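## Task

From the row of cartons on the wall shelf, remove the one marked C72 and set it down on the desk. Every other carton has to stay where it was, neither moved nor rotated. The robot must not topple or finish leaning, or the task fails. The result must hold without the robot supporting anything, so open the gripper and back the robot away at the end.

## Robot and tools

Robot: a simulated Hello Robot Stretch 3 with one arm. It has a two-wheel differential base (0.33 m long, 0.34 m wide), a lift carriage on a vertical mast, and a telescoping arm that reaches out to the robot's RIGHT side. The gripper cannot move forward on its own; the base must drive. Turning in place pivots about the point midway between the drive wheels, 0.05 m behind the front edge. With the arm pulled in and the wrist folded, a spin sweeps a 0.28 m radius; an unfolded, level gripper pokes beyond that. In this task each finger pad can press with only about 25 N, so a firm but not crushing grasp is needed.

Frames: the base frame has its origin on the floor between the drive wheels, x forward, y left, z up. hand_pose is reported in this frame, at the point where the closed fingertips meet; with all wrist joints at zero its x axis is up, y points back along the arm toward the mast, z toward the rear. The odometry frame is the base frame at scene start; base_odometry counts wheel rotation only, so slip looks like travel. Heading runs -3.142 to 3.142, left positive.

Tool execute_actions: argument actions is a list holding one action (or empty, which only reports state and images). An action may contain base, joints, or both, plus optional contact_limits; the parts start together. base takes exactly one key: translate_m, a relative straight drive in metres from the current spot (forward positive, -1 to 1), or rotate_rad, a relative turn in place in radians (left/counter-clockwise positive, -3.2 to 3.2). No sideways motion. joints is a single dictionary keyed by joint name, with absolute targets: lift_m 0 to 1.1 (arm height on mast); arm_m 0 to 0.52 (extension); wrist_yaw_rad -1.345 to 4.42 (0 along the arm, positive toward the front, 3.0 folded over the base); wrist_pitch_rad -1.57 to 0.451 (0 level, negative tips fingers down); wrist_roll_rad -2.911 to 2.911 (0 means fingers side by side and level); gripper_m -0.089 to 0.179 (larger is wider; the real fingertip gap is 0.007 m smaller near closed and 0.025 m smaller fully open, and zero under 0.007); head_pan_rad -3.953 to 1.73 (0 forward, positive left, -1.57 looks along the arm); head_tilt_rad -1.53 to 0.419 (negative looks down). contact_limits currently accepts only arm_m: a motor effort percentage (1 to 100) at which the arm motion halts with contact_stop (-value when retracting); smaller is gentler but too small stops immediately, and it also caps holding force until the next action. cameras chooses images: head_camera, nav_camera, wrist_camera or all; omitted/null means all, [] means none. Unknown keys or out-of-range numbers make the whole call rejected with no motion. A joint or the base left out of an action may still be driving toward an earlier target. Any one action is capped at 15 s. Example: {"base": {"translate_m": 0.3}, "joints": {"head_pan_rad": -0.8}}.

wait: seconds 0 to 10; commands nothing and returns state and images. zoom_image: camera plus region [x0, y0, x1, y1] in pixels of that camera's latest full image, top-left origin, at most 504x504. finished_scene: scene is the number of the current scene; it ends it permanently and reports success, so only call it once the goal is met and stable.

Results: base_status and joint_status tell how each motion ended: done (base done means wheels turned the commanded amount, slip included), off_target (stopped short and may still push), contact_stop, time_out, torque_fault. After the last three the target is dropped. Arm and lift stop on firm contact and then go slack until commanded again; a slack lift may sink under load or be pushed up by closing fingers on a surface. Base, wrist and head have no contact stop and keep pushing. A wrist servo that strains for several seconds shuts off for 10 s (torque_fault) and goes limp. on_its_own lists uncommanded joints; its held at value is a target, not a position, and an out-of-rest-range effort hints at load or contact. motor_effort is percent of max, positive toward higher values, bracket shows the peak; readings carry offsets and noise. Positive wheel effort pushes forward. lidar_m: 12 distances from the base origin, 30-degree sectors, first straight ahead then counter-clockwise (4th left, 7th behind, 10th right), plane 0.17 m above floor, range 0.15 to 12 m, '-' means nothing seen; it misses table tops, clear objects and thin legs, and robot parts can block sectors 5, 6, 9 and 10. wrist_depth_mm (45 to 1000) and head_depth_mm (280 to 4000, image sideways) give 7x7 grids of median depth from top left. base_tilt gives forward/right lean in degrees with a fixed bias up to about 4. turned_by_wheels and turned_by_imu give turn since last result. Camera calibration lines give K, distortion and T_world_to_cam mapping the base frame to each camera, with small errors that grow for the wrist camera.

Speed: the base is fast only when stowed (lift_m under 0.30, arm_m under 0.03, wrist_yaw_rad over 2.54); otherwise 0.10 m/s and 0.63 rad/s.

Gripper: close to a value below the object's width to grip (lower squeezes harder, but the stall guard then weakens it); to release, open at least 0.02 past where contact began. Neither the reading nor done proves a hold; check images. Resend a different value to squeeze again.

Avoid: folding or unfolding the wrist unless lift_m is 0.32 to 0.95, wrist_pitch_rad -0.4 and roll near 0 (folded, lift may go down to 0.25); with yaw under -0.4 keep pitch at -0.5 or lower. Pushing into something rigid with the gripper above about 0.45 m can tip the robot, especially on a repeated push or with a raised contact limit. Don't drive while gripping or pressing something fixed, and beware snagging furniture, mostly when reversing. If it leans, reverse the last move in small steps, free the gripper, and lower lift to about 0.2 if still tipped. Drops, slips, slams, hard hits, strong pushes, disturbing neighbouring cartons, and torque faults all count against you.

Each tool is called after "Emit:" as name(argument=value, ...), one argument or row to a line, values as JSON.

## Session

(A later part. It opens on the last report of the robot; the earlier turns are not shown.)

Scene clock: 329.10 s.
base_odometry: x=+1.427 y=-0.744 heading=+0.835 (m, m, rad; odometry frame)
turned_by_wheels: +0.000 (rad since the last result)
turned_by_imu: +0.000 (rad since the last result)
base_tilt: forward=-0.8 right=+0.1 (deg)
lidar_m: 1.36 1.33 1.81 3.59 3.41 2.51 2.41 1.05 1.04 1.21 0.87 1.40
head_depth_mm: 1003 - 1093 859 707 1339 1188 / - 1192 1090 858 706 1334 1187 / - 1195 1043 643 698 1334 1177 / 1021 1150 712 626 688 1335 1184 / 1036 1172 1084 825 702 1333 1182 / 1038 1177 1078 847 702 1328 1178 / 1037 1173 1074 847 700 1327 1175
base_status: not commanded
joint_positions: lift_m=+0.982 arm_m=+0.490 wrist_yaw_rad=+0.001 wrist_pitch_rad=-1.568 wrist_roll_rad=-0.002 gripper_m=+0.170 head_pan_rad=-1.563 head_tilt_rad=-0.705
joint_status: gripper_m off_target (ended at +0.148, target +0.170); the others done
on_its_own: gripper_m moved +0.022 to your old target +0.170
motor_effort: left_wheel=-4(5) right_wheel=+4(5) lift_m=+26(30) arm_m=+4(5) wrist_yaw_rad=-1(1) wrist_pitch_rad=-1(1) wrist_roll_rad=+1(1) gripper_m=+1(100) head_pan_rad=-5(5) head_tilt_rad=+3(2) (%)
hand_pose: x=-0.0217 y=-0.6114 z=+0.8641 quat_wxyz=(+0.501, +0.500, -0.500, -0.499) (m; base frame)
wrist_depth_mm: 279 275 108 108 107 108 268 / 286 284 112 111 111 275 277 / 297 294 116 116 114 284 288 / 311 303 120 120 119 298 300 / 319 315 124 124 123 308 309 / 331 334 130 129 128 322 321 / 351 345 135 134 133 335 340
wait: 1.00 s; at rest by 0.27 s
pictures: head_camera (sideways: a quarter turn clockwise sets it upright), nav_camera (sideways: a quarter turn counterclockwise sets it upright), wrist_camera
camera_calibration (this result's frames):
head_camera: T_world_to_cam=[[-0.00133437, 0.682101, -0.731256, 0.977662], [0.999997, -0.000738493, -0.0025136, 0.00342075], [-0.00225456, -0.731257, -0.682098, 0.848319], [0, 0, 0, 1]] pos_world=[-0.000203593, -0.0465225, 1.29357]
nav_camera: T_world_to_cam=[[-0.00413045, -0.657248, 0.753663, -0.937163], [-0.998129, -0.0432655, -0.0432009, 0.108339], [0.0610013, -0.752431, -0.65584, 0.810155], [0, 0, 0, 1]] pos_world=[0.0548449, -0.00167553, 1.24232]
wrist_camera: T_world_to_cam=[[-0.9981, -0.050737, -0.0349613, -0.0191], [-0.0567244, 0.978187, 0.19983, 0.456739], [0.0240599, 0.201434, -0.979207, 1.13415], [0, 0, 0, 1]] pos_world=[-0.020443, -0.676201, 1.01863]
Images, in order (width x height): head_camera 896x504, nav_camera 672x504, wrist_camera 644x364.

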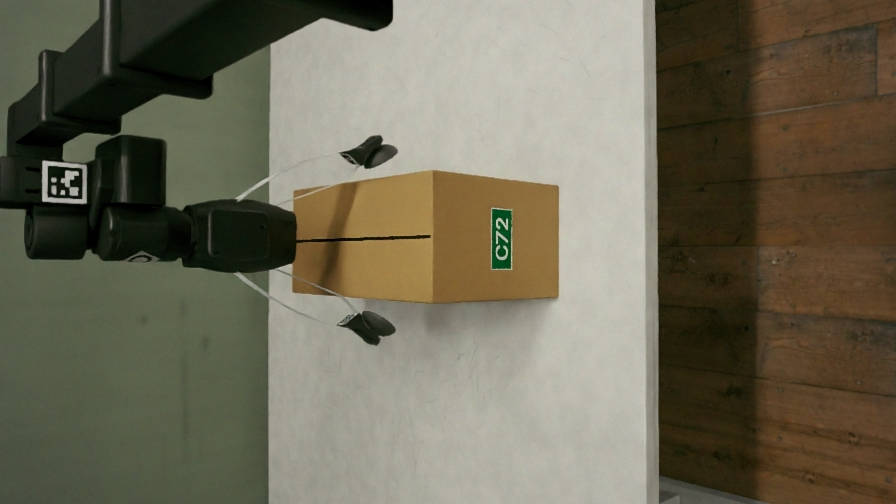

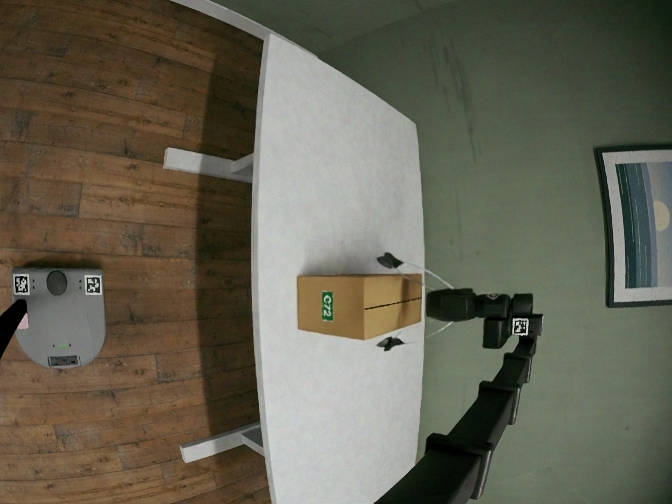

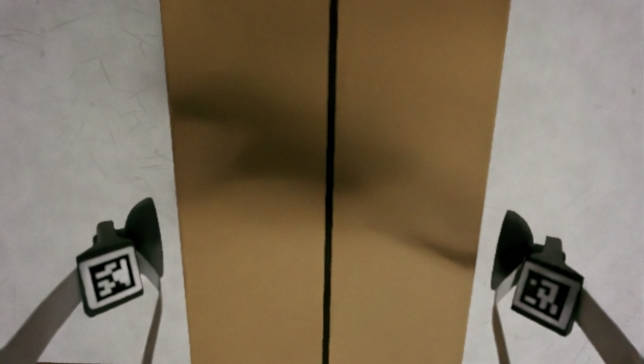

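Released. Raise the gripper clear, then retract.

Emit:
execute_actions(
  actions=[
    {"joints": {"lift_m": 1.07}},
  ],
  cameras=[],
)

Emit:
execute_actions(
  actions=[
    {"joints": {"arm_m": 0.0}},
  ],
  cameras=["head_camera", "nav_camera"],
)

Scene clock: 335.20 s.
base_odometry: x=+1.427 y=-0.744 heading=+0.835 (m, m, rad; odometry frame)
turned_by_wheels: +0.000 (rad since the last result)
turned_by_imu: +0.001 (rad since the last result)
base_tilt: forward=-0.8 right=+0.1 (deg)
lidar_m: 1.35 1.33 1.81 3.58 3.41 2.50 2.41 1.05 1.05 1.21 0.87 1.40
head_depth_mm: 1038 1168 1094 861 707 1334 1185 / 1036 1172 1086 858 705 1338 1183 / 1052 1194 1045 643 698 1332 1182 / 1025 1219 739 627 685 1331 1183 / 1037 1175 1039 825 702 1335 1180 / 1040 1175 1079 848 701 1322 1177 / 1038 1170 1073 847 699 1325 1173
base_status: not commanded
joint_positions: lift_m=+1.070 arm_m=+0.490 wrist_yaw_rad=+0.001 wrist_pitch_rad=-1.568 wrist_roll_rad=-0.002 gripper_m=+0.170 head_pan_rad=-1.563 head_tilt_rad=-0.705
joint_status: all done
motor_effort: left_wheel=-4(4) right_wheel=+3(3) lift_m=+27(29) arm_m=+4(5) wrist_yaw_rad=-1(2) wrist_pitch_rad=-1(1) wrist_roll_rad=+1(1) gripper_m=+1(1) head_pan_rad=-4(4) head_tilt_rad=+1(2) (%)
hand_pose: x=-0.0217 y=-0.6114 z=+0.9521 quat_wxyz=(+0.501, +0.500, -0.500, -0.499) (m; base frame)
wrist_depth_mm: 356 359 350 188 189 353 349 / 375 368 363 195 195 363 361 / 386 386 371 201 204 372 369 / 395 398 390 209 211 386 387 / 414 406 404 217 398 399 405 / 428 435 422 226 415 421 411 / - - - 238 - - -
pictures: none
No camera images: the call's "cameras" was empty. Leave "cameras" out to get every camera's image.

Scene clock: 339.97 s.
base_odometry: x=+1.427 y=-0.744 heading=+0.835 (m, m, rad; odometry frame)
turned_by_wheels: +0.000 (rad since the last result)
turned_by_imu: +0.001 (rad since the last result)
base_tilt: forward=-0.8 right=+0.2 (deg)
lidar_m: 1.36 1.33 1.81 3.57 3.41 2.51 2.40 1.05 1.04 1.21 0.87 1.40
head_depth_mm: - - - - - 1366 - / - - - - - - - / - - - - - - - / 1039 1175 739 619 - - 1162 / 1038 1173 1083 827 702 1358 1182 / 1036 1172 1076 850 700 1330 1201 / 1035 1174 1075 847 700 1326 1197
base_status: not commanded
joint_positions: lift_m=+1.070 arm_m=+0.001 wrist_yaw_rad=+0.001 wrist_pitch_rad=-1.568 wrist_roll_rad=-0.002 gripper_m=+0.170 head_pan_rad=-1.563 head_tilt_rad=-0.705
joint_status: all done
joint sent to its limit — the command would take arm_m past its lower limit, so that joint was sent only as far as its limit.
motor_effort: left_wheel=-3(4) right_wheel=+3(4) lift_m=+27(27) arm_m=-4(4) wrist_yaw_rad=-1(1) wrist_pitch_rad=-1(1) wrist_roll_rad=+1(1) gripper_m=+1(2) head_pan_rad=-5(5) head_tilt_rad=+1(2) (%)
hand_pose: x=-0.0217 y=-0.1229 z=+0.9521 quat_wxyz=(+0.501, +0.500, -0.500, -0.499) (m; base frame)
wrist_depth_mm: - - - - - - 980 / - - - - - - - / - - - - - - - / - - - - - - - / - - - - - - - / - - - - - - - / - - - - - - -
pictures: head_camera (sideways: a quarter turn clockwise sets it upright), nav_camera (sideways: a quarter turn counterclockwise sets it upright)
camera_calibration (this result's frames):
head_camera: T_world_to_cam=[[-0.00133353, 0.68198, -0.731369, 0.977809], [0.999997, -0.00073879, -0.00251222, 0.00341896], [-0.00225362, -0.73137, -0.681977, 0.848162], [0, 0, 0, 1]] pos_world=[-0.000203577, -0.0465239, 1.29357]
nav_camera: T_world_to_cam=[[-0.00413132, -0.657124, 0.753772, -0.937305], [-0.998129, -0.0432728, -0.043195, 0.108331], [0.0610022, -0.75254, -0.655715, 0.809993], [0, 0, 0, 1]] pos_world=[0.054845, -0.0016854, 1.24232]
Images, in order (width x height): head_camera 896x504, nav_camera 672x504.

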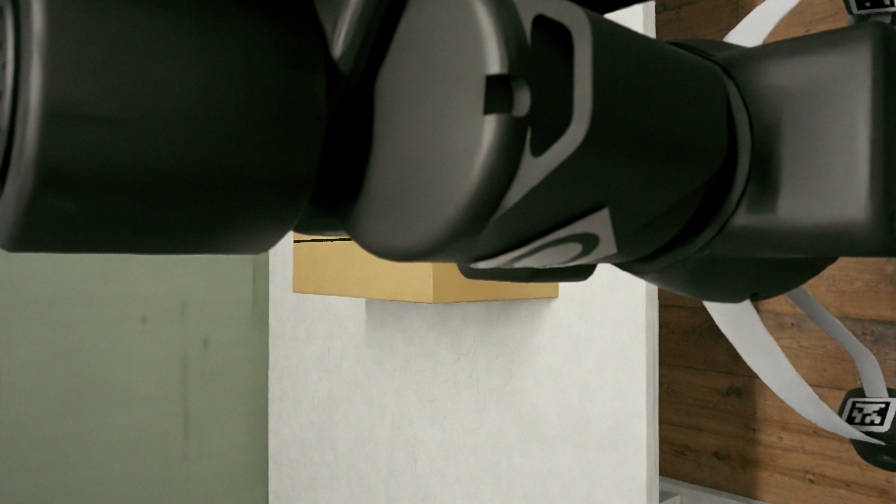

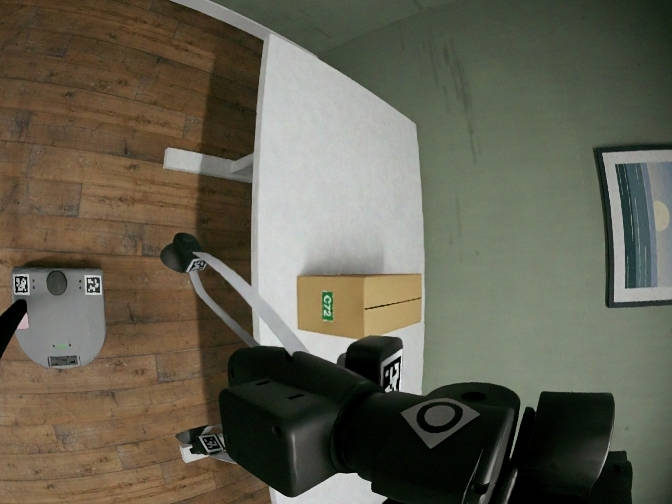

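Emit:
finished_scene(
  scene=1,
)

The scene is finished: the task was done.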